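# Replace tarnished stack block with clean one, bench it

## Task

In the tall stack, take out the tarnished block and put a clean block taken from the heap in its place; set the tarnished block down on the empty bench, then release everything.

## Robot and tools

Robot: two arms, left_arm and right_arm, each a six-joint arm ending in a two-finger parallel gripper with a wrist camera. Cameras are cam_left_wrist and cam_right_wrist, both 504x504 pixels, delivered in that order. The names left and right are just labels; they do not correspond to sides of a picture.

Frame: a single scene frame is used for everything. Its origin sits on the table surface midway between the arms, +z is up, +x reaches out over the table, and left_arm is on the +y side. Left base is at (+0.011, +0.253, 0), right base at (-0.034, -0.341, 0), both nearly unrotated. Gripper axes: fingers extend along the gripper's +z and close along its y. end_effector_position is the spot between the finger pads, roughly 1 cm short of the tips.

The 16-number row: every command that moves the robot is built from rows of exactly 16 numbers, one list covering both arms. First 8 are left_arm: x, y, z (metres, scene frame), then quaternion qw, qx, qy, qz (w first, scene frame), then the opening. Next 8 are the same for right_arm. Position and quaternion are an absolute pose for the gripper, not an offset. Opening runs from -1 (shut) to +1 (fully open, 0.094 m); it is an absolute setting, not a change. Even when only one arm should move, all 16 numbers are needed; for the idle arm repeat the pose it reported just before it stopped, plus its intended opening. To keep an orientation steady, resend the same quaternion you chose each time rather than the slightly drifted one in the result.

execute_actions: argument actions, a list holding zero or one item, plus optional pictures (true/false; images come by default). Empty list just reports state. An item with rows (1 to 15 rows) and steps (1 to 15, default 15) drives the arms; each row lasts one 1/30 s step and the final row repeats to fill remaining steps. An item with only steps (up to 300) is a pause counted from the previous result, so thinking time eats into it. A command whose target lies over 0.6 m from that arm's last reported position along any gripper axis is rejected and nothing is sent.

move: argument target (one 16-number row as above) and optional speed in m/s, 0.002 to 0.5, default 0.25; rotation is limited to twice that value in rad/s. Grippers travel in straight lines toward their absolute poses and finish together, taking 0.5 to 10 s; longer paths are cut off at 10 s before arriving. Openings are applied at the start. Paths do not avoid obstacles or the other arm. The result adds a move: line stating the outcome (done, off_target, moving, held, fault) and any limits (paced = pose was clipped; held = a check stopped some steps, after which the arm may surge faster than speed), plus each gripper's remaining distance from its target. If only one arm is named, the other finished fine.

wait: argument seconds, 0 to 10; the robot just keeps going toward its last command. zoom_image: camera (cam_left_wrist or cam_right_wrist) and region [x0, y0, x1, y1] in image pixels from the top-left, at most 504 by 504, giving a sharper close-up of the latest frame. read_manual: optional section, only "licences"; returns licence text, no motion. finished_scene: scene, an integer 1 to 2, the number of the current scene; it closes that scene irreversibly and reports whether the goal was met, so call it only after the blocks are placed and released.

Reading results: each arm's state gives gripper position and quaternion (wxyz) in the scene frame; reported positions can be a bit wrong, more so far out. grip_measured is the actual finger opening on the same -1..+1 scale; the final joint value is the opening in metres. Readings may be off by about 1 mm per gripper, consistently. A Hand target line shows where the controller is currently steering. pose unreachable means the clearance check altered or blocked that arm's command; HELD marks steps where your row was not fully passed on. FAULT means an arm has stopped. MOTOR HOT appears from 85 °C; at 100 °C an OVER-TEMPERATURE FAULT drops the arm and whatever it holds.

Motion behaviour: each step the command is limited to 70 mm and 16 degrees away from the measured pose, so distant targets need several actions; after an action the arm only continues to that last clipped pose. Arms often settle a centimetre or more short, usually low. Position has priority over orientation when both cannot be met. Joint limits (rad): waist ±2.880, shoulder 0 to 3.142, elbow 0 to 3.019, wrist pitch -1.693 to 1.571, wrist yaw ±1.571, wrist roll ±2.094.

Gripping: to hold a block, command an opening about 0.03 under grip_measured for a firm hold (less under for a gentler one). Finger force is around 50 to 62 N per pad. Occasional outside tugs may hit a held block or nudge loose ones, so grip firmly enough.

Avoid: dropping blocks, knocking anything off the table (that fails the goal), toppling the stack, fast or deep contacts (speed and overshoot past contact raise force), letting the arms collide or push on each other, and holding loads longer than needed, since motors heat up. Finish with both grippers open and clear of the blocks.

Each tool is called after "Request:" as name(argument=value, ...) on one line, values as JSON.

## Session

Request:
execute_actions(actions=[])

Scene clock: 0.00 s of 7120.00 s.
left_arm: end_effector_position=(+0.1777, +0.4792, +0.2734) grip_measured=+1.000 end_effector_quat_wxyz=(-0.060, +0.957, -0.273, -0.077) | right_arm: end_effector_position=(+0.2251, +0.2710, +0.1539) grip_measured=+1.000 end_effector_quat_wxyz=(-0.290, +0.864, -0.408, -0.056)
Joint positions: left_arm=[ 0.645  1.042  1.105 -1.598 -0.192 -1.761  0.094] | right_arm=[ 1.109  1.784  1.439 -0.633 -0.097 -1.083  0.094]
Joint velocities: left_arm=[-0.015 -0.005  0.007 -0.002 -0.051  0.037  0.   ] | right_arm=[ 0.015 -0.015  0.007 -0.032 -0.051 -0.007  0.   ]
Hand target (left_arm): +0.181, +0.483, +0.281; -0.068, +0.957, -0.272, -0.073
Hand target (right_arm): +0.229, +0.279, +0.168; -0.305, +0.860, -0.406, -0.056

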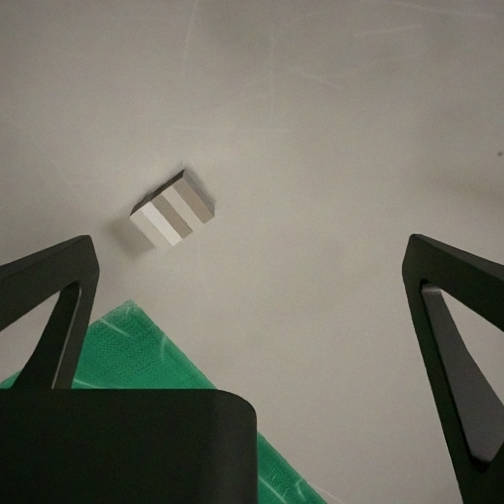

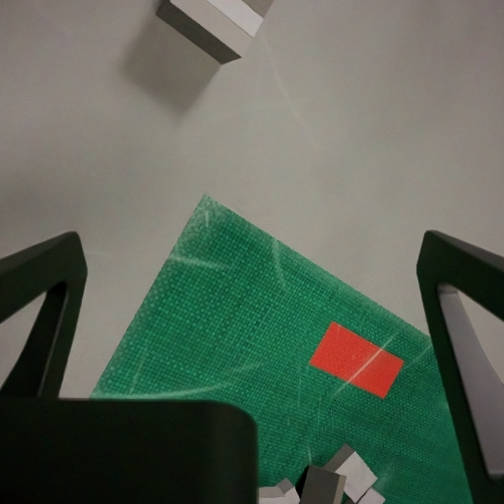

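Request:
move(target=[0.50, 0.2, 0.42, 0.13, 0, 0.9915, 0, 1, 0.50, -0.2, 0.42, 0.13, 0, 0.9915, 0, 1], speed=0.3)

Scene clock: 16.20 s of 7120.00 s.
left_arm: end_effector_position=(+0.4958, +0.2066, +0.4069) grip_measured=+1.000 end_effector_quat_wxyz=(+0.120, -0.013, +0.993, +0.006) | right_arm: end_effector_position=(+0.4906, -0.1989, +0.4160) grip_measured=+1.000 end_effector_quat_wxyz=(+0.147, -0.011, +0.989, +0.005)
Joint positions: left_arm=[-0.284  1.523  1.881 -1.692 -0.041 -0.129  0.094] | right_arm=[ 0.252  1.66   2.063 -1.688  0.071  0.256  0.094]
Joint velocities: left_arm=[ 0.005  0.005  0.002 -0.007  0.051  0.022  0.   ] | right_arm=[-0.015  0.015 -0.007 -0.007 -0.037 -0.022  0.   ]
Hand target (left_arm): +0.502, +0.201, +0.417; +0.126, +0.001, +0.992, +0.003
Hand target (right_arm): +0.500, -0.195, +0.420; +0.152, -0.004, +0.988, +0.006
Off the commanded pose (left_arm): 0.015 m, 2 deg.
Off the commanded pose (right_arm): 0.010 m, 2 deg.
joint sent to its limit (left arm) — the command would take joint 4 (wrist pitch) past its lower limit, so that joint was sent only as far as its limit.
joint sent to its limit (right arm) — the command would take joint 4 (wrist pitch) past its lower limit, so that joint was sent only as far as its limit.
After step 90, 8.33 s passed at rest.
move: off_target (left_arm)

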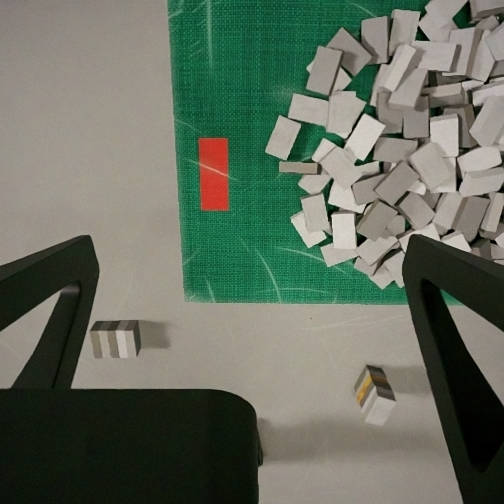

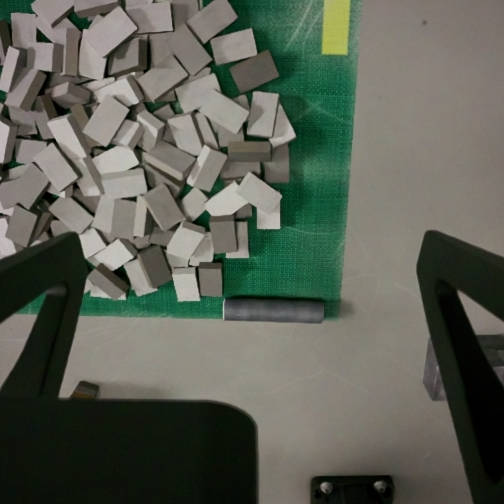

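Request:
move(target=[0.495, 0.17, 0.09, 0, 0.284, 0.9588, 0, 0.1, 0.27, 0.03, 0.18, 0, 0, 1, 0, 1], speed=0.3)

Scene clock: 45.63 s of 7120.00 s.
left_arm: end_effector_position=(+0.4902, +0.1762, +0.0922) grip_measured=+0.102 end_effector_quat_wxyz=(-0.006, +0.270, +0.963, +0.003) | right_arm: end_effector_position=(+0.2644, +0.0233, +0.1858) grip_measured=+1.000 end_effector_quat_wxyz=(+0.007, -0.014, +1.000, +0.002)
Joint positions: left_arm=[-0.336  1.706  1.279 -1.153 -0.008  0.387  0.052] | right_arm=[ 0.852  1.583  1.38  -1.356  0.009  0.861  0.094]
Joint velocities: left_arm=[-0.005 -0.024  0.012 -0.002 -0.051  0.022  0.   ] | right_arm=[-0.005 -0.015 -0.007 -0.002  0.037 -0.007  0.   ]
Hand target (left_arm): +0.494, +0.170, +0.090; -0.001, +0.283, +0.959, +0.002
Hand target (right_arm): +0.270, +0.025, +0.180; +0.006, -0.002, +1.000, +0.001
Off the commanded pose (left_arm): 0.008 m, 2 deg.
Off the commanded pose (right_arm): 0.010 m, 2 deg.
After step 90, 24.50 s passed at rest.
move: done

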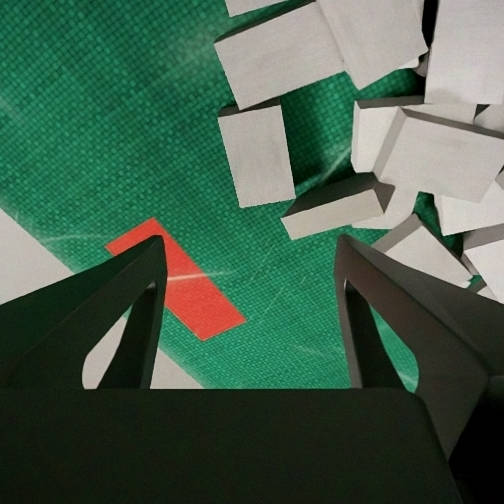

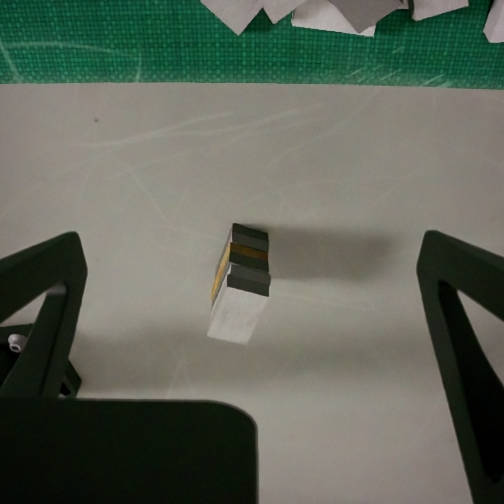

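Request:
zoom_image(camera="cam_right_wrist", region=[175, 210, 315, 355])

Region (175, 210, 315, 355) of cam_right_wrist's 504x504 image, scaled by 3.476, with more detail than that image has; it fills the left 487 columns of this view, and the rest is white.

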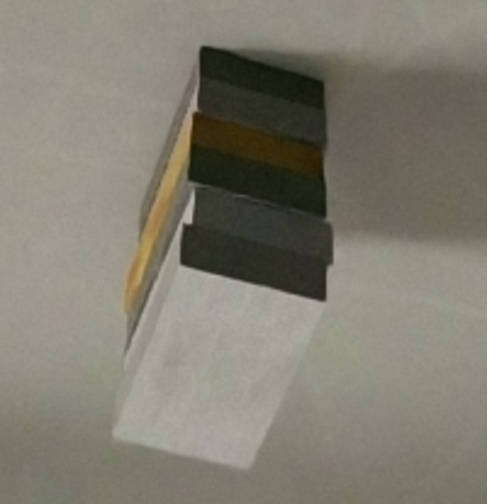

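Request:
move(target=[0.27, 0.22, 0.13, 0, 0.155, 0.9879, 0, 0.1, 0.144, 0.037, 0.115, 0, 0.155, 0.9879, 0, 0.3], speed=0.25)

Scene clock: 82.53 s of 7120.00 s.
left_arm: end_effector_position=(+0.2726, +0.2163, +0.1350) grip_measured=+0.102 end_effector_quat_wxyz=(+0.009, +0.169, +0.986, +0.002) | right_arm: end_effector_position=(+0.1427, +0.0314, +0.1032) grip_measured=+0.303 end_effector_quat_wxyz=(-0.005, +0.146, +0.989, -0.017)
Joint positions: left_arm=[-0.315  1.056  0.756 -1.252 -0.004  0.201  0.052] | right_arm=[ 1.093  1.534  1.094 -1.166  0.001  1.422  0.061]
Joint velocities: left_arm=[-0.005 -0.005  0.007 -0.002  0.007 -0.051  0.001] | right_arm=[-0.024 -0.005 -0.002  0.007 -0.037 -0.051  0.   ]
Hand target (left_arm): +0.270, +0.219, +0.133; -0.000, +0.155, +0.988, -0.000
Hand target (right_arm): +0.145, +0.035, +0.115; +0.002, +0.155, +0.988, +0.002
Off the commanded pose (left_arm): 0.007 m, 2 deg.
Off the commanded pose (right_arm): 0.013 m, 2 deg.
After step 90, 32.37 s passed at rest.
move: off_target (right_arm)

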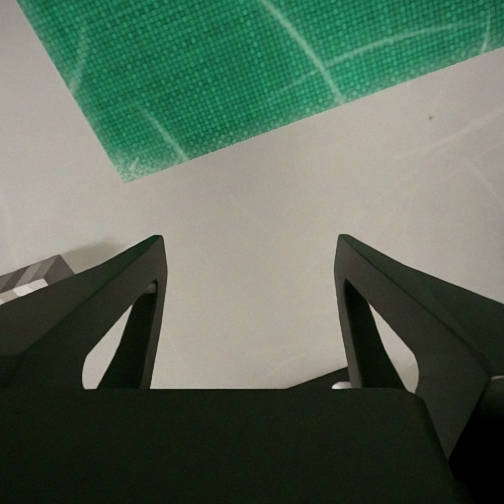

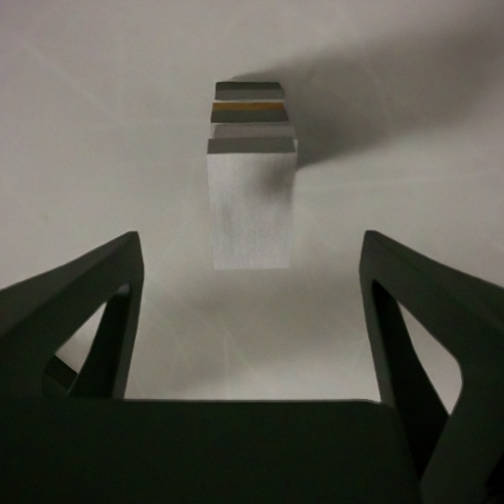

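Request:
move(target=[0.27, 0.22, 0.13, 0, 0.155, 0.9879, 0, 0.1, 0.142, 0.035, 0.05, 0, 0.155, 0.9879, 0, 0.3], speed=0.06)

Scene clock: 97.67 s of 7120.00 s.
left_arm: end_effector_position=(+0.2727, +0.2171, +0.1350) grip_measured=+0.102 end_effector_quat_wxyz=(+0.009, +0.167, +0.986, +0.002) | right_arm: end_effector_position=(+0.1430, +0.0321, +0.0578) grip_measured=+0.303 end_effector_quat_wxyz=(+0.002, +0.151, +0.989, +0.005)
Joint positions: left_arm=[-0.312  1.056  0.756 -1.252 -0.004  0.2    0.052] | right_arm=[ 1.093  1.569  1.001 -0.992  0.001  1.432  0.061]
Joint velocities: left_arm=[-0.005 -0.015 -0.007 -0.002 -0.022 -0.11   0.001] | right_arm=[-0.005  0.005 -0.017  0.017 -0.037 -0.022 -0.001]
Hand target (left_arm): +0.270, +0.220, +0.130; +0.000, +0.155, +0.988, +0.000
Hand target (right_arm): +0.142, +0.035, +0.051; +0.000, +0.155, +0.988, +0.000
Off the commanded pose (left_arm): 0.006 m, 2 deg.
Off the commanded pose (right_arm): 0.008 m, 1 deg.
After step 90, 10.90 s passed at rest.
move: done

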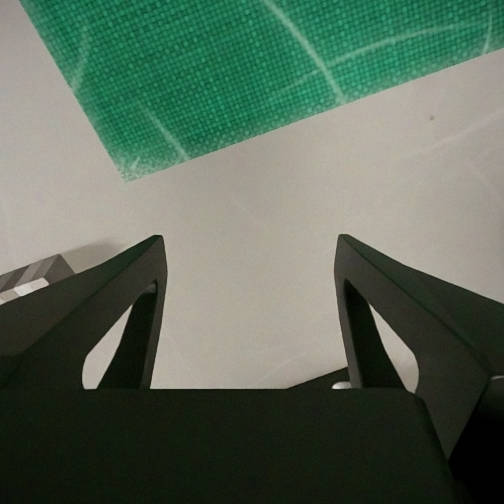

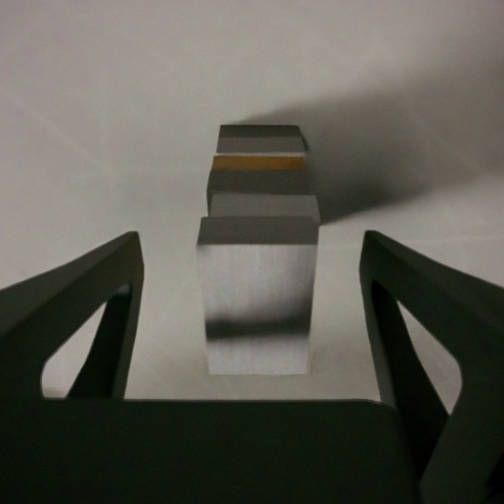

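Request:
move(target=[0.27, 0.22, 0.13, 0, 0.155, 0.9879, 0, 0.1, 0.1415, 0.0335, 0.0425, 0, 0.155, 0.9879, 0, 0.0], speed=0.04)

Scene clock: 112.43 s of 7120.00 s.
left_arm: end_effector_position=(+0.2727, +0.2171, +0.1350) grip_measured=+0.102 end_effector_quat_wxyz=(+0.009, +0.167, +0.986, +0.002) | right_arm: end_effector_position=(+0.1428, +0.0317, +0.0521) grip_measured=+0.003 end_effector_quat_wxyz=(+0.003, +0.151, +0.989, +0.007)
Joint positions: left_arm=[-0.312  1.056  0.756 -1.252 -0.004  0.2    0.052] | right_arm=[ 1.093  1.574  0.989 -0.971  0.001  1.432  0.047]
Joint velocities: left_arm=[ 0.015 -0.005 -0.032 -0.007 -0.022 -0.081  0.   ] | right_arm=[-0.005 -0.005 -0.017  0.012 -0.066 -0.007  0.001]
Hand target (left_arm): +0.270, +0.220, +0.130; +0.000, +0.155, +0.988, +0.000
Hand target (right_arm): +0.141, +0.033, +0.043; -0.000, +0.155, +0.988, -0.000
Off the commanded pose (left_arm): 0.006 m, 2 deg.
Off the commanded pose (right_arm): 0.010 m, 1 deg.
After step 90, 10.97 s passed at rest.
move: done

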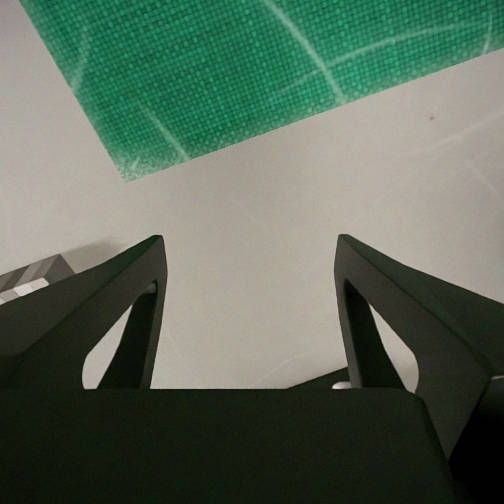

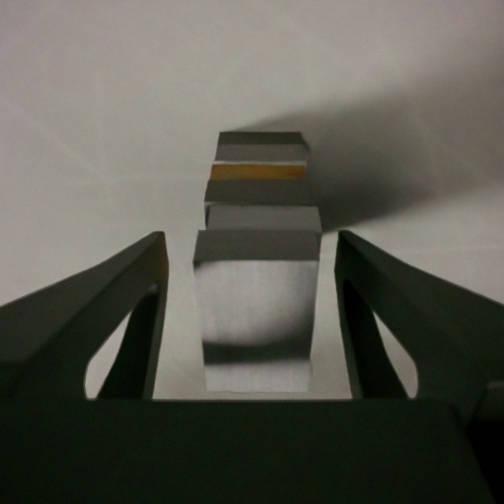

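Request:
execute_actions(actions=[{"rows": [[0.27, 0.22, 0.13, 0, 0.155, 0.9879, 0, 0.1, 0.1415, 0.0335, 0.0385, 0, 0.155, 0.9879, 0, 0.0]], "steps": 15}], pictures=false)

Scene clock: 126.07 s of 7120.00 s.
left_arm: end_effector_position=(+0.2727, +0.2171, +0.1350) grip_measured=+0.102 end_effector_quat_wxyz=(+0.009, +0.167, +0.986, +0.002) | right_arm: end_effector_position=(+0.1429, +0.0319, +0.0478) grip_measured=+0.003 end_effector_quat_wxyz=(+0.003, +0.151, +0.989, +0.007)
Joint positions: left_arm=[-0.312  1.056  0.756 -1.252 -0.004  0.2    0.052] | right_arm=[ 1.093  1.582  0.985 -0.959  0.001  1.432  0.047]
Joint velocities: left_arm=[-0.005 -0.005 -0.002  0.012 -0.007  0.066 -0.001] | right_arm=[-0.015 -0.015 -0.012 -0.002 -0.022 -0.037  0.   ]
Hand target (left_arm): +0.270, +0.220, +0.130; +0.000, +0.155, +0.988, +0.000
Hand target (right_arm): +0.141, +0.033, +0.039; +0.000, +0.155, +0.988, +0.000
Off the commanded pose (left_arm): 0.006 m, 2 deg.
Off the commanded pose (right_arm): 0.010 m, 1 deg.
Steps of this call (steps 1 to 90: nothing new was sent; then 10.13 s passed at rest; steps 91 to 105: all 15 steps of this action). Readings (end_effector_position):
91: left_arm (+0.2727, +0.2171, +0.1350) | right_arm (+0.1429, +0.0320, +0.0517)
92: left_arm (+0.2727, +0.2171, +0.1350) | right_arm (+0.1431, +0.0324, +0.0513)
94: left_arm (+0.2727, +0.2171, +0.1350) | right_arm (+0.1432, +0.0325, +0.0499)
98: left_arm (+0.2727, +0.2171, +0.1350) | right_arm (+0.1429, +0.0319, +0.0480)
105: the state above

Request:
execute_actions(actions=[{"rows": [[0.27, 0.22, 0.13, 0, 0.155, 0.9879, 0, 0.1, 0.1415, 0.0335, 0.0385, 0, 0.155, 0.9879, 0, -0.53]], "steps": 12}], pictures=false)

Request:
execute_actions(actions=[{"rows": [[0.27, 0.22, 0.13, 0, 0.155, 0.9879, 0, 0.1, 0.145, 0.04, 0.15, 0, 0.155, 0.9879, 0, -0.53]], "steps": 15}])

Scene clock: 137.87 s of 7120.00 s.
left_arm: end_effector_position=(+0.2727, +0.2171, +0.1350) grip_measured=+0.102 end_effector_quat_wxyz=(+0.009, +0.167, +0.986, +0.002) | right_arm: end_effector_position=(+0.1429, +0.0319, +0.0476) grip_measured=-0.453 end_effector_quat_wxyz=(+0.003, +0.152, +0.988, +0.007)
Joint positions: left_arm=[-0.312  1.056  0.756 -1.252 -0.004  0.2    0.052] | right_arm=[ 1.093  1.582  0.984 -0.958  0.001  1.433  0.026]
Joint velocities: left_arm=[-0.005 -0.005  0.002  0.007 -0.007 -0.007 -0.   ] | right_arm=[-0.024 -0.005 -0.007  0.007  0.007 -0.007 -0.001]
Hand target (left_arm): +0.270, +0.220, +0.130; +0.000, +0.155, +0.988, +0.000
Hand target (right_arm): +0.141, +0.033, +0.039; +0.000, +0.155, +0.988, -0.000
Off the commanded pose (left_arm): 0.006 m, 2 deg.
Off the commanded pose (right_arm): 0.009 m, 1 deg.
Steps of this call (steps 1 to 90: nothing new was sent; then 8.40 s passed at rest; steps 91 to 102: all 12 steps of this action). Readings (end_effector_position):
91: left_arm (+0.2727, +0.2171, +0.1350) | right_arm (+0.1429, +0.0319, +0.0478)
92: left_arm (+0.2727, +0.2171, +0.1350) | right_arm (+0.1429, +0.0318, +0.0477)
94: left_arm (+0.2727, +0.2171, +0.1350) | right_arm (+0.1429, +0.0319, +0.0476)
98: left_arm (+0.2727, +0.2171, +0.1350) | right_arm (+0.1429, +0.0319, +0.0476)
102: the state above

Scene clock: 138.37 s of 7120.00 s.
left_arm: end_effector_position=(+0.2727, +0.2171, +0.1350) grip_measured=+0.102 end_effector_quat_wxyz=(+0.009, +0.167, +0.986, +0.002) | right_arm: end_effector_position=(+0.1417, +0.0293, +0.1295) grip_measured=-0.453 end_effector_quat_wxyz=(-0.005, +0.152, +0.988, -0.019)
Joint positions: left_arm=[-0.312  1.056  0.756 -1.252 -0.004  0.2    0.052] | right_arm=[ 1.093  1.503  1.134 -1.242  0.001  1.433  0.026]
Joint velocities: left_arm=[ 0.005  0.005  0.017 -0.007  0.022 -0.095 -0.002] | right_arm=[-0.015  0.005 -0.017 -0.046 -0.022  0.051 -0.   ]
Hand target (left_arm): +0.270, +0.220, +0.130; +0.000, +0.155, +0.988, +0.000
Hand target (right_arm): +0.145, +0.040, +0.149; -0.000, +0.155, +0.988, +0.000
Off the commanded pose (left_arm): 0.006 m, 2 deg.
Off the commanded pose (right_arm): 0.023 m, 2 deg.
Steps of this call (steps 1 to 15: all 15 steps of this action). Readings (end_effector_position):
1: left_arm (+0.2727, +0.2171, +0.1350) | right_arm (+0.1414, +0.0286, +0.0510)
2: left_arm (+0.2727, +0.2171, +0.1350) | right_arm (+0.1381, +0.0216, +0.0557)
4: left_arm (+0.2727, +0.2171, +0.1350) | right_arm (+0.1341, +0.0131, +0.0696)
8: left_arm (+0.2727, +0.2171, +0.1350) | right_arm (+0.1348, +0.0146, +0.1035)
15: the state above

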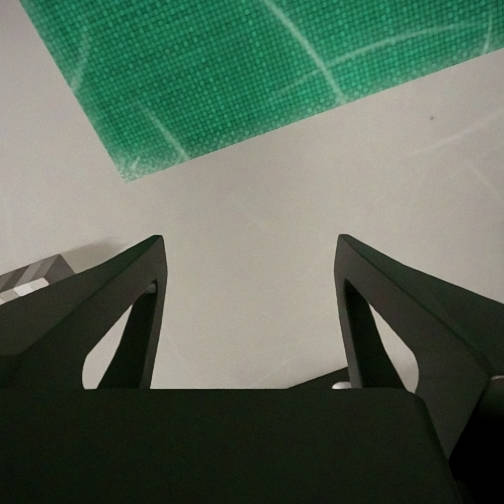

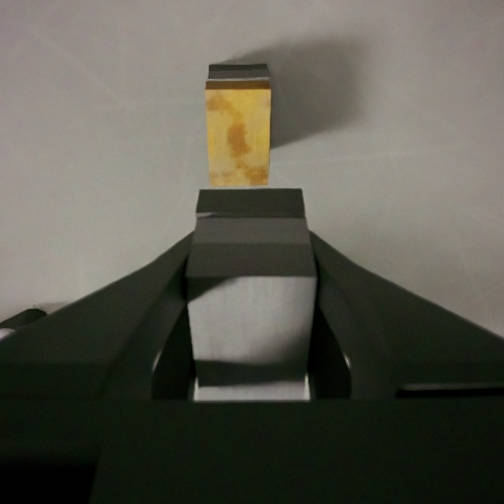

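Request:
move(target=[0.148, 0.033, 0.085, 0, 0.15, 0.9887, 0, 0.1, 0.17, -0.18, 0.17, 0, 0.155, 0.9879, 0, -0.53], speed=0.2)

Scene clock: 144.67 s of 7120.00 s.
left_arm: end_effector_position=(+0.1445, +0.0396, +0.0829) grip_measured=+0.102 end_effector_quat_wxyz=(-0.006, +0.157, +0.988, +0.011) | right_arm: end_effector_position=(+0.1679, -0.1807, +0.1590) grip_measured=-0.453 end_effector_quat_wxyz=(-0.009, +0.163, +0.986, -0.013)
Joint positions: left_arm=[-1.189  1.116  0.649 -1.129 -0.007 -0.698  0.052] | right_arm=[ 0.638  1.056  0.821 -1.367  0.003  1.003  0.026]
Joint velocities: left_arm=[ 0.005  0.015  0.002 -0.002 -0.007 -0.066 -0.001] | right_arm=[-0.005 -0.005 -0.017 -0.017 -0.066  0.022 -0.   ]
Hand target (left_arm): +0.148, +0.033, +0.085; +0.002, +0.150, +0.989, +0.007
Hand target (right_arm): +0.169, -0.179, +0.168; -0.003, +0.155, +0.988, -0.003
Off the commanded pose (left_arm): 0.008 m, 2 deg.
Off the commanded pose (right_arm): 0.011 m, 2 deg.
After step 90, 1.53 s passed at rest.
move: off_target (right_arm)

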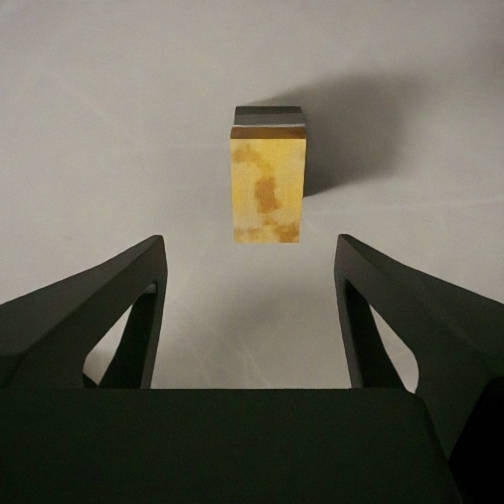

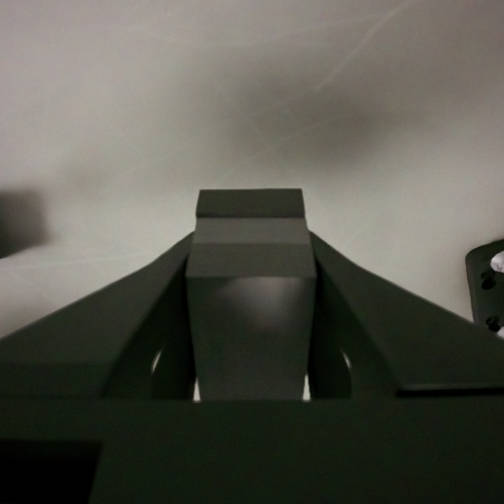

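Request:
move(target=[0.147, 0.032, 0.05, 0, 0.15, 0.9887, 0, 0.1, 0.17, -0.18, 0.17, 0, 0.155, 0.9879, 0, -0.53], speed=0.06)

Scene clock: 155.00 s of 7120.00 s.
left_arm: end_effector_position=(+0.1477, +0.0340, +0.0535) grip_measured=+0.102 end_effector_quat_wxyz=(+0.002, +0.156, +0.988, +0.001) | right_arm: end_effector_position=(+0.1651, -0.1830, +0.1552) grip_measured=-0.453 end_effector_quat_wxyz=(-0.013, +0.160, +0.987, -0.016)
Joint positions: left_arm=[-1.189  1.169  0.598 -1.    -0.005 -0.701  0.052] | right_arm=[ 0.638  1.056  0.811 -1.367  0.003  0.996  0.026]
Joint velocities: left_arm=[ 0.005 -0.015 -0.012 -0.012 -0.095 -0.066  0.   ] | right_arm=[-0.005 -0.005  0.002 -0.007 -0.007  0.037  0.001]
Hand target (left_arm): +0.147, +0.032, +0.050; -0.000, +0.150, +0.989, +0.000
Hand target (right_arm): +0.170, -0.180, +0.170; +0.000, +0.155, +0.988, -0.000
Off the commanded pose (left_arm): 0.004 m, 1 deg.
Off the commanded pose (right_arm): 0.016 m, 2 deg.
After step 90, 6.47 s passed at rest.
move: off_target (right_arm)

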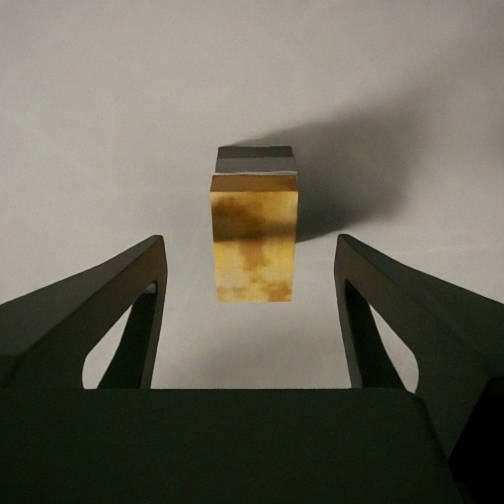

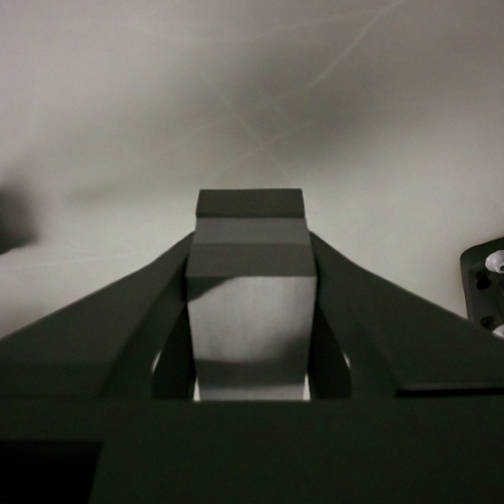

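Request:
execute_actions(actions=[{"rows": [[0.147, 0.032, 0.045, 0, 0.15, 0.9887, 0, 0.1, 0.17, -0.18, 0.17, 0, 0.155, 0.9879, 0, -0.53],[0.147, 0.032, 0.042, 0, 0.15, 0.9887, 0, 0.1, 0.17, -0.18, 0.17, 0, 0.155, 0.9879, 0, -0.53],[0.147, 0.032, 0.039, 0, 0.15, 0.9887, 0, 0.1, 0.17, -0.18, 0.17, 0, 0.155, 0.9879, 0, -0.53],[0.147, 0.032, 0.036, 0, 0.15, 0.9887, 0, 0.1, 0.17, -0.18, 0.17, 0, 0.155, 0.9879, 0, -0.53],[0.147, 0.032, 0.034, 0, 0.15, 0.9887, 0, 0.1, 0.17, -0.18, 0.17, 0, 0.155, 0.9879, 0, -0.53]], "steps": 15}])

Scene clock: 164.43 s of 7120.00 s.
left_arm: end_effector_position=(+0.1475, +0.0343, +0.0370) grip_measured=+0.102 end_effector_quat_wxyz=(+0.001, +0.156, +0.988, +0.002) | right_arm: end_effector_position=(+0.1651, -0.1830, +0.1552) grip_measured=-0.453 end_effector_quat_wxyz=(-0.013, +0.160, +0.987, -0.016)
Joint positions: left_arm=[-1.189  1.205  0.573 -0.941 -0.005 -0.701  0.052] | right_arm=[ 0.638  1.056  0.811 -1.367  0.003  0.996  0.026]
Joint velocities: left_arm=[ 0.005 -0.005 -0.007  0.012 -0.022  0.007  0.   ] | right_arm=[ 0.015 -0.005  0.002  0.027  0.095 -0.037  0.001]
Hand target (left_arm): +0.147, +0.032, +0.034; +0.000, +0.150, +0.989, -0.000
Hand target (right_arm): +0.170, -0.180, +0.170; +0.000, +0.155, +0.988, -0.000
Off the commanded pose (left_arm): 0.004 m, 1 deg.
Off the commanded pose (right_arm): 0.016 m, 2 deg.
Steps of this call (steps 1 to 90: nothing new was sent; then 5.93 s passed at rest; steps 91 to 105: all 15 steps of this action). Readings (end_effector_position):
91: left_arm (+0.1479, +0.0336, +0.0531) | right_arm (+0.1651, -0.1830, +0.1552)
92: left_arm (+0.1483, +0.0330, +0.0521) | right_arm (+0.1651, -0.1830, +0.1552)
94: left_arm (+0.1489, +0.0320, +0.0485) | right_arm (+0.1651, -0.1830, +0.1552)
98: left_arm (+0.1477, +0.0340, +0.0390) | right_arm (+0.1651, -0.1830, +0.1552)
105: the state above

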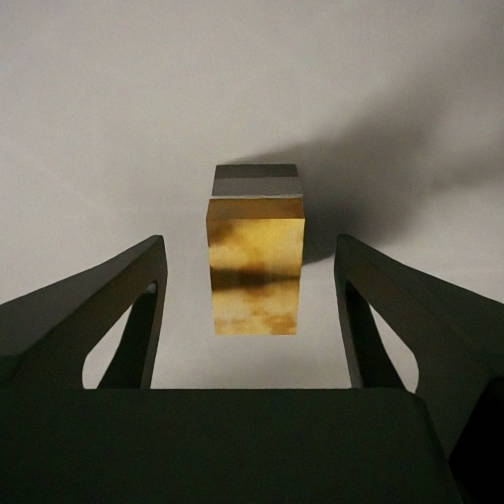

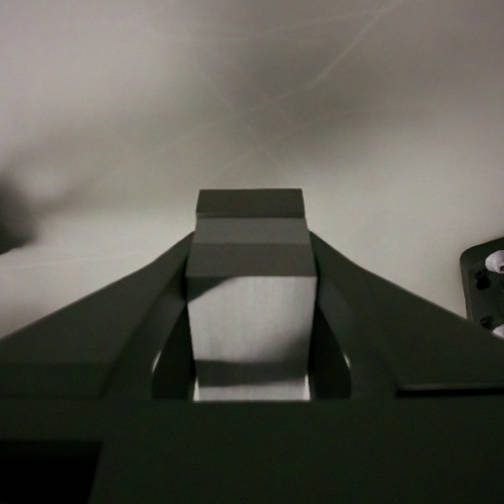

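Request:
execute_actions(actions=[{"rows": [[0.147, 0.032, 0.034, 0, 0.15, 0.9887, 0, -0.53, 0.17, -0.18, 0.17, 0, 0.155, 0.9879, 0, -0.53]], "steps": 12}], pictures=false)

Request:
execute_actions(actions=[{"rows": [[0.147, 0.032, 0.09, 0, 0.15, 0.9887, 0, -0.53, 0.17, -0.18, 0.17, 0, 0.155, 0.9879, 0, -0.53]], "steps": 10}])

Scene clock: 172.13 s of 7120.00 s.
left_arm: end_effector_position=(+0.1474, +0.0340, +0.0370) grip_measured=-0.472 end_effector_quat_wxyz=(+0.001, +0.156, +0.988, +0.002) | right_arm: end_effector_position=(+0.1651, -0.1830, +0.1552) grip_measured=-0.453 end_effector_quat_wxyz=(-0.013, +0.160, +0.987, -0.016)
Joint positions: left_arm=[-1.189  1.205  0.573 -0.94  -0.004 -0.701  0.025] | right_arm=[ 0.638  1.056  0.811 -1.367  0.003  0.996  0.026]
Joint velocities: left_arm=[ 0.005 -0.005 -0.012 -0.002  0.007 -0.037  0.001] | right_arm=[-0.005 -0.005  0.017  0.002 -0.037  0.081  0.   ]
Hand target (left_arm): +0.147, +0.032, +0.034; -0.000, +0.150, +0.989, +0.000
Hand target (right_arm): +0.170, -0.180, +0.170; +0.000, +0.155, +0.988, -0.000
Off the commanded pose (left_arm): 0.004 m, 1 deg.
Off the commanded pose (right_arm): 0.016 m, 2 deg.
Steps of this call (steps 1 to 90: nothing new was sent; then 4.30 s passed at rest; steps 91 to 102: all 12 steps of this action). Readings (end_effector_position):
91: left_arm (+0.1475, +0.0343, +0.0370) | right_arm (+0.1651, -0.1830, +0.1552)
92: left_arm (+0.1475, +0.0343, +0.0370) | right_arm (+0.1651, -0.1830, +0.1552)
94: left_arm (+0.1474, +0.0340, +0.0370) | right_arm (+0.1651, -0.1830, +0.1552)
98: left_arm (+0.1474, +0.0340, +0.0370) | right_arm (+0.1651, -0.1830, +0.1552)
102: the state above

Scene clock: 172.47 s of 7120.00 s.
left_arm: end_effector_position=(+0.1425, +0.0419, +0.0787) grip_measured=-0.472 end_effector_quat_wxyz=(-0.004, +0.155, +0.988, +0.007) | right_arm: end_effector_position=(+0.1651, -0.1830, +0.1552) grip_measured=-0.453 end_effector_quat_wxyz=(-0.013, +0.160, +0.987, -0.016)
Joint positions: left_arm=[-1.189  1.106  0.63  -1.111 -0.004 -0.701  0.025] | right_arm=[ 0.638  1.056  0.811 -1.367  0.003  0.996  0.026]
Joint velocities: left_arm=[ 0.005 -0.015  0.012 -0.007 -0.022  0.007 -0.001] | right_arm=[-0.015 -0.005 -0.007  0.012  0.007 -0.037 -0.   ]
Hand target (left_arm): +0.147, +0.032, +0.090; +0.000, +0.150, +0.989, -0.000
Hand target (right_arm): +0.170, -0.180, +0.170; +0.000, +0.155, +0.988, -0.000
Off the commanded pose (left_arm): 0.016 m, 1 deg.
Off the commanded pose (right_arm): 0.016 m, 2 deg.
Steps of this call (steps 1 to 10: all 10 steps of this action). Readings (end_effector_position):
1: left_arm (+0.1457, +0.0368, +0.0399) | right_arm (+0.1651, -0.1830, +0.1552)
2: left_arm (+0.1424, +0.0421, +0.0453) | right_arm (+0.1651, -0.1830, +0.1552)
4: left_arm (+0.1394, +0.0468, +0.0582) | right_arm (+0.1651, -0.1830, +0.1552)
8: left_arm (+0.1416, +0.0434, +0.0765) | right_arm (+0.1651, -0.1830, +0.1552)
10: the state above

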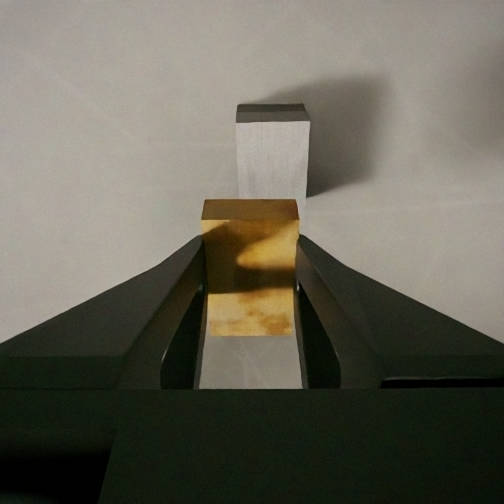

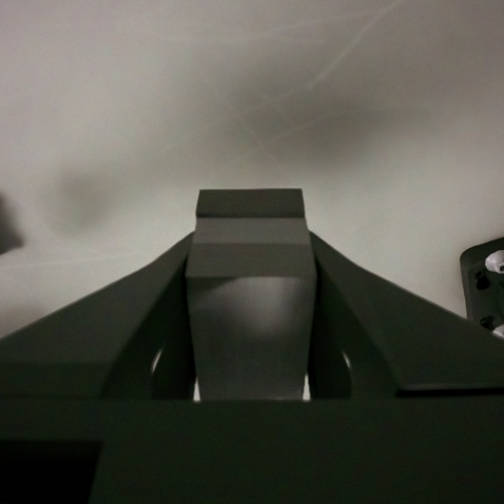

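Request:
move(target=[0.195, 0.15, 0.034, 0, 0.15, 0.9887, 0, -0.53, 0.17, -0.18, 0.17, 0, 0.155, 0.9879, 0, -0.53], speed=0.18)

Request:
execute_actions(actions=[{"rows": [[0.195, 0.15, 0.026, 0, 0.15, 0.9887, 0, -0.53, 0.17, -0.18, 0.17, 0, 0.155, 0.9879, 0, -0.53],[0.195, 0.15, 0.022, 0, 0.15, 0.9887, 0, -0.53, 0.17, -0.18, 0.17, 0, 0.155, 0.9879, 0, -0.53],[0.195, 0.15, 0.018, 0, 0.15, 0.9887, 0, -0.53, 0.17, -0.18, 0.17, 0, 0.155, 0.9879, 0, -0.53],[0.195, 0.15, 0.015, 0, 0.15, 0.9887, 0, -0.53, 0.17, -0.18, 0.17, 0, 0.155, 0.9879, 0, -0.53],[0.195, 0.15, 0.013, 0, 0.15, 0.9887, 0, -0.53, 0.17, -0.18, 0.17, 0, 0.155, 0.9879, 0, -0.53],[0.195, 0.15, 0.0115, 0, 0.15, 0.9887, 0, -0.53, 0.17, -0.18, 0.17, 0, 0.155, 0.9879, 0, -0.53]], "steps": 15}], pictures=false)

Scene clock: 188.30 s of 7120.00 s.
left_arm: end_effector_position=(+0.1910, +0.1514, +0.0344) grip_measured=-0.472 end_effector_quat_wxyz=(-0.007, +0.144, +0.989, +0.001) | right_arm: end_effector_position=(+0.1625, -0.1851, +0.1516) grip_measured=-0.453 end_effector_quat_wxyz=(-0.016, +0.160, +0.987, -0.020)
Joint positions: left_arm=[-0.683  1.051  0.46  -0.994  0.003 -0.218  0.025] | right_arm=[ 0.638  1.056  0.801 -1.367  0.003  0.996  0.026]
Joint velocities: left_arm=[-0.015 -0.005  0.007 -0.007 -0.037 -0.051  0.   ] | right_arm=[-0.015 -0.005 -0.002  0.012  0.037 -0.066  0.   ]
Hand target (left_arm): +0.194, +0.150, +0.034; -0.002, +0.150, +0.989, -0.003
Hand target (right_arm): +0.170, -0.180, +0.170; +0.000, +0.155, +0.988, -0.000
Off the commanded pose (left_arm): 0.004 m, 1 deg.
Off the commanded pose (right_arm): 0.021 m, 3 deg.
After step 90, 11.47 s passed at rest.
move: off_target (right_arm)

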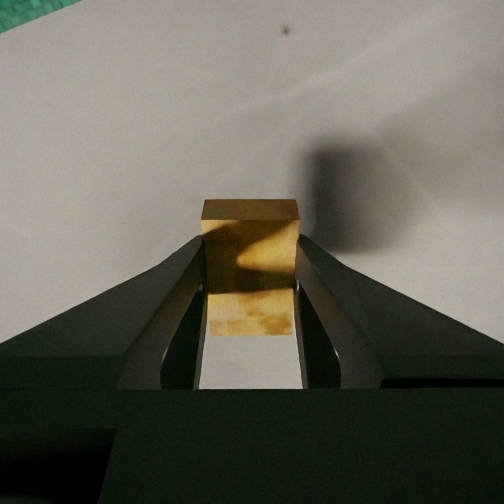

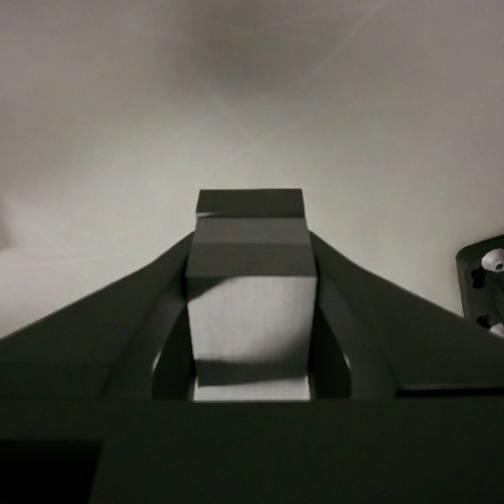

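Scene clock: 188.80 s of 7120.00 s.
left_arm: end_effector_position=(+0.1918, +0.1510, +0.0136) grip_measured=-0.472 end_effector_quat_wxyz=(-0.004, +0.144, +0.990, +0.000) | right_arm: end_effector_position=(+0.1625, -0.1851, +0.1516) grip_measured=-0.453 end_effector_quat_wxyz=(-0.016, +0.160, +0.987, -0.020)
Joint positions: left_arm=[-0.683  1.104  0.425 -0.9    0.003 -0.218  0.025] | right_arm=[ 0.638  1.056  0.801 -1.367  0.003  0.996  0.026]
Joint velocities: left_arm=[-0.005 -0.005  0.002 -0.007 -0.037 -0.007 -0.   ] | right_arm=[ 0.005  0.005  0.007  0.002  0.022  0.007 -0.   ]
Hand target (left_arm): +0.195, +0.150, +0.011; +0.000, +0.150, +0.989, -0.000
Hand target (right_arm): +0.170, -0.180, +0.170; +0.000, +0.155, +0.988, -0.000
Off the commanded pose (left_arm): 0.004 m, 1 deg.
Off the commanded pose (right_arm): 0.021 m, 3 deg.
Steps of this call (steps 1 to 15: all 15 steps of this action). Readings (end_effector_position):
1: left_arm (+0.1916, +0.1511, +0.0336) | right_arm (+0.1625, -0.1851, +0.1516)
2: left_arm (+0.1929, +0.1503, +0.0321) | right_arm (+0.1625, -0.1851, +0.1516)
4: left_arm (+0.1944, +0.1496, +0.0267) | right_arm (+0.1625, -0.1851, +0.1516)
8: left_arm (+0.1915, +0.1511, +0.0145) | right_arm (+0.1625, -0.1851, +0.1516)
15: the state above

Request:
execute_actions(actions=[{"rows": [[0.195, 0.15, 0.0115, 0, 0.15, 0.9887, 0, 0.1, 0.17, -0.18, 0.17, 0, 0.155, 0.9879, 0, -0.53]], "steps": 8}], pictures=false)

Request:
execute_actions(actions=[{"rows": [[0.195, 0.15, 0.07, 0, 0.15, 0.9887, 0, 0.1, 0.17, -0.18, 0.17, 0, 0.155, 0.9879, 0, -0.53]], "steps": 8}], pictures=false)

Request:
move(target=[0.50, 0.171, 0.08, 0, 0.18, 0.9837, 0, 0.1, 0.17, -0.18, 0.17, 0, 0.155, 0.9879, 0, -0.53], speed=0.3)

Scene clock: 196.67 s of 7120.00 s.
left_arm: end_effector_position=(+0.1926, +0.1505, +0.0134) grip_measured=+0.097 end_effector_quat_wxyz=(-0.002, +0.144, +0.990, -0.000) | right_arm: end_effector_position=(+0.1625, -0.1851, +0.1516) grip_measured=-0.453 end_effector_quat_wxyz=(-0.016, +0.160, +0.987, -0.020)
Joint positions: left_arm=[-0.683  1.104  0.425 -0.895  0.003 -0.218  0.052] | right_arm=[ 0.638  1.056  0.801 -1.367  0.003  0.996  0.026]
Joint velocities: left_arm=[-0.005 -0.015  0.007  0.007 -0.007  0.007  0.   ] | right_arm=[-0.005  0.005  0.002 -0.012 -0.022  0.051 -0.001]
Hand target (left_arm): +0.195, +0.150, +0.011; -0.000, +0.150, +0.989, +0.000
Hand target (right_arm): +0.170, -0.180, +0.170; +0.000, +0.155, +0.988, -0.000
Off the commanded pose (left_arm): 0.003 m, 1 deg.
Off the commanded pose (right_arm): 0.021 m, 3 deg.
Steps of this call (steps 1 to 90: nothing new was sent; then 4.60 s passed at rest; steps 91 to 98: all 8 steps of this action). Readings (end_effector_position):
91: left_arm (+0.1921, +0.1508, +0.0136) | right_arm (+0.1625, -0.1851, +0.1516)
92: left_arm (+0.1924, +0.1506, +0.0135) | right_arm (+0.1625, -0.1851, +0.1516)
94: left_arm (+0.1924, +0.1506, +0.0134) | right_arm (+0.1625, -0.1851, +0.1516)
98: the state above

Scene clock: 196.93 s of 7120.00 s.
left_arm: end_effector_position=(+0.1875, +0.1534, +0.0587) grip_measured=+0.097 end_effector_quat_wxyz=(-0.004, +0.144, +0.990, +0.000) | right_arm: end_effector_position=(+0.1625, -0.1851, +0.1516) grip_measured=-0.453 end_effector_quat_wxyz=(-0.016, +0.160, +0.987, -0.020)
Joint positions: left_arm=[-0.683  0.976  0.492 -1.094  0.003 -0.218  0.052] | right_arm=[ 0.638  1.056  0.801 -1.367  0.003  0.996  0.026]
Joint velocities: left_arm=[ 0.005 -0.142  0.144 -0.144 -0.037 -0.066  0.001] | right_arm=[ 0.015 -0.005 -0.007  0.007 -0.022 -0.022 -0.   ]
Hand target (left_arm): +0.195, +0.150, +0.070; +0.000, +0.150, +0.989, -0.000
Hand target (right_arm): +0.170, -0.180, +0.170; +0.000, +0.155, +0.988, -0.000
Off the commanded pose (left_arm): 0.014 m, 1 deg.
Off the commanded pose (right_arm): 0.021 m, 3 deg.
Steps of this call (steps 1 to 8: all 8 steps of this action). Readings (end_effector_position):
1: left_arm (+0.1897, +0.1522, +0.0166) | right_arm (+0.1625, -0.1851, +0.1516)
2: left_arm (+0.1845, +0.1550, +0.0228) | right_arm (+0.1625, -0.1851, +0.1516)
4: left_arm (+0.1821, +0.1564, +0.0377) | right_arm (+0.1625, -0.1851, +0.1516)
8: the state above

Scene clock: 198.70 s of 7120.00 s.
left_arm: end_effector_position=(+0.4899, +0.1713, +0.0727) grip_measured=+0.097 end_effector_quat_wxyz=(-0.002, +0.175, +0.985, -0.000) | right_arm: end_effector_position=(+0.1595, -0.1875, +0.1477) grip_measured=-0.453 end_effector_quat_wxyz=(-0.020, +0.160, +0.987, -0.024)
Joint positions: left_arm=[-0.343  1.726  1.249 -1.098  0.001  0.184  0.052] | right_arm=[ 0.638  1.056  0.79  -1.367  0.003  0.996  0.026]
Joint velocities: left_arm=[ 0.005 -0.015  0.012 -0.002 -0.022  0.139  0.001] | right_arm=[ 0.005 -0.005  0.002 -0.007 -0.007 -0.007 -0.   ]
Hand target (left_arm): +0.500, +0.172, +0.076; +0.000, +0.180, +0.984, -0.003
Hand target (right_arm): +0.169, -0.180, +0.169; +0.000, +0.155, +0.988, -0.000
Off the commanded pose (left_arm): 0.012 m, 1 deg.
Off the commanded pose (right_arm): 0.026 m, 4 deg.
move: off_target (left_arm, right_arm)

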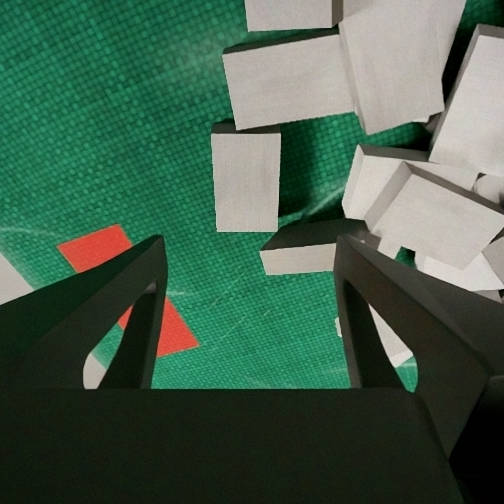

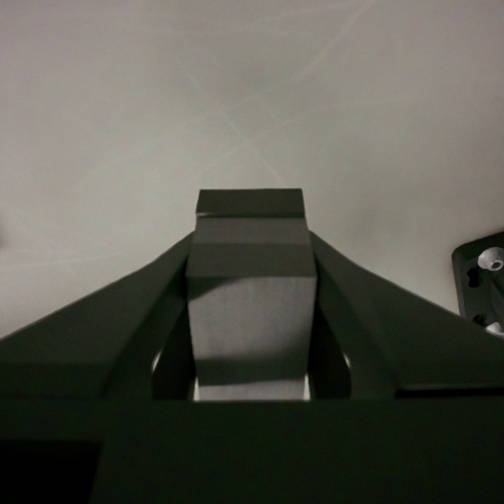

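Request:
move(target=[0.49, 0.173, 0.025, 0, 0.18, 0.9837, 0, 0.1, 0.17, -0.18, 0.17, 0, 0.155, 0.9879, 0, -0.53], speed=0.07)

Scene clock: 209.43 s of 7120.00 s.
left_arm: end_effector_position=(+0.4886, +0.1715, +0.0340) grip_measured=+0.097 end_effector_quat_wxyz=(+0.003, +0.175, +0.984, -0.000) | right_arm: end_effector_position=(+0.1579, -0.1888, +0.1455) grip_measured=-0.453 end_effector_quat_wxyz=(-0.022, +0.160, +0.987, -0.026)
Joint positions: left_arm=[-0.343  1.769  1.191 -0.986  0.001  0.186  0.052] | right_arm=[ 0.638  1.056  0.783 -1.367  0.003  0.996  0.026]
Joint velocities: left_arm=[-0.005 -0.005  0.007  0.007 -0.022 -0.007 -0.001] | right_arm=[-0.005 -0.015  0.002  0.017 -0.007 -0.095  0.   ]
Hand target (left_arm): +0.490, +0.173, +0.025; -0.000, +0.180, +0.984, -0.000
Hand target (right_arm): +0.169, -0.180, +0.169; +0.000, +0.156, +0.988, -0.000
Off the commanded pose (left_arm): 0.009 m, 1 deg.
Off the commanded pose (right_arm): 0.029 m, 4 deg.
After step 90, 6.70 s passed at rest.
move: off_target (right_arm)

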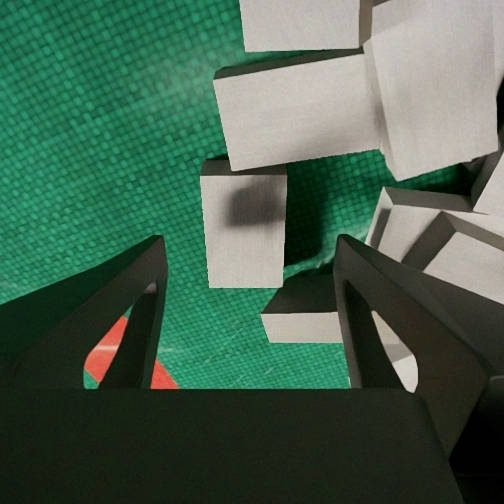

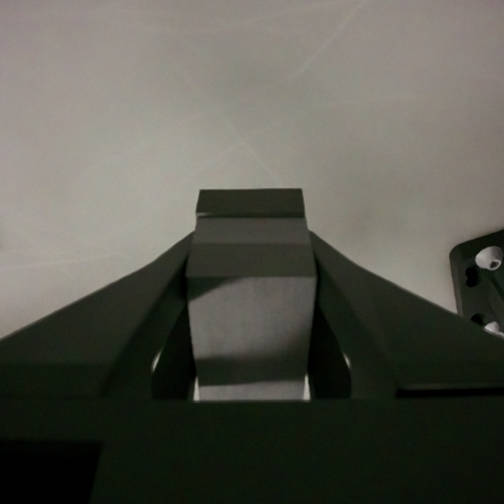

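Request:
move(target=[0.4935, 0.173, 0.0055, 0, 0.18, 0.9837, 0, -0.08, 0.17, -0.18, 0.17, 0, 0.155, 0.9879, 0, -0.53], speed=0.04)

Scene clock: 221.20 s of 7120.00 s.
left_arm: end_effector_position=(+0.4935, +0.1707, +0.0168) grip_measured=-0.078 end_effector_quat_wxyz=(+0.006, +0.175, +0.984, -0.000) | right_arm: end_effector_position=(+0.1561, -0.1902, +0.1433) grip_measured=-0.453 end_effector_quat_wxyz=(-0.024, +0.160, +0.986, -0.029)
Joint positions: left_arm=[-0.343  1.803  1.186 -0.943  0.001  0.186  0.043] | right_arm=[ 0.638  1.056  0.777 -1.367  0.003  0.996  0.026]
Joint velocities: left_arm=[-0.005 -0.005 -0.012  0.002 -0.007 -0.022  0.   ] | right_arm=[-0.015  0.005 -0.012  0.007 -0.037  0.066  0.   ]
Hand target (left_arm): +0.493, +0.173, +0.006; +0.000, +0.180, +0.984, -0.000
Hand target (right_arm): +0.169, -0.181, +0.169; +0.000, +0.156, +0.988, -0.000
Off the commanded pose (left_arm): 0.012 m, 1 deg.
Off the commanded pose (right_arm): 0.032 m, 4 deg.
After step 90, 7.60 s passed at rest.
move: off_target (left_arm, right_arm)

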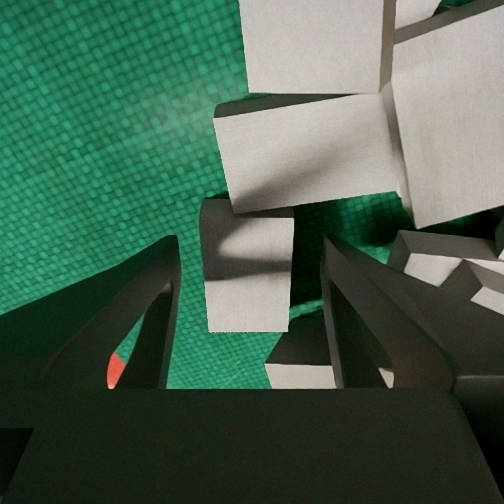

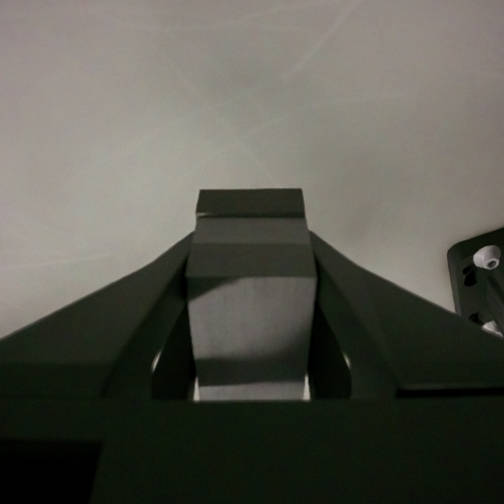

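Request:
execute_actions(actions=[{"rows": [[0.4935, 0.173, 0.002, 0, 0.18, 0.9837, 0, -0.08, 0.17, -0.18, 0.17, 0, 0.155, 0.9879, 0, -0.53]], "steps": 12}], pictures=false)

Scene clock: 225.57 s of 7120.00 s.
left_arm: end_effector_position=(+0.4945, +0.1706, +0.0151) grip_measured=-0.078 end_effector_quat_wxyz=(+0.008, +0.175, +0.984, -0.000) | right_arm: end_effector_position=(+0.1561, -0.1902, +0.1433) grip_measured=-0.453 end_effector_quat_wxyz=(-0.024, +0.160, +0.986, -0.029)
Joint positions: left_arm=[-0.343  1.805  1.185 -0.935  0.001  0.186  0.043] | right_arm=[ 0.638  1.056  0.777 -1.367  0.003  0.996  0.026]
Joint velocities: left_arm=[-0.015  0.005 -0.017 -0.007 -0.037 -0.007  0.001] | right_arm=[ 0.005  0.005  0.002 -0.002  0.037 -0.022 -0.   ]
Hand target (left_arm): +0.493, +0.173, +0.002; -0.000, +0.180, +0.984, +0.000
Hand target (right_arm): +0.169, -0.180, +0.169; +0.000, +0.156, +0.988, -0.000
Off the commanded pose (left_arm): 0.013 m, 1 deg.
Off the commanded pose (right_arm): 0.032 m, 4 deg.
Steps of this call (steps 1 to 90: nothing new was sent; then 0.97 s passed at rest; steps 91 to 102: all 12 steps of this action). Readings (end_effector_position):
91: left_arm (+0.4937, +0.1707, +0.0165) | right_arm (+0.1561, -0.1902, +0.1433)
92: left_arm (+0.4941, +0.1706, +0.0164) | right_arm (+0.1561, -0.1902, +0.1433)
94: left_arm (+0.4946, +0.1705, +0.0159) | right_arm (+0.1561, -0.1902, +0.1433)
98: left_arm (+0.4945, +0.1705, +0.0153) | right_arm (+0.1561, -0.1902, +0.1433)
102: the state above


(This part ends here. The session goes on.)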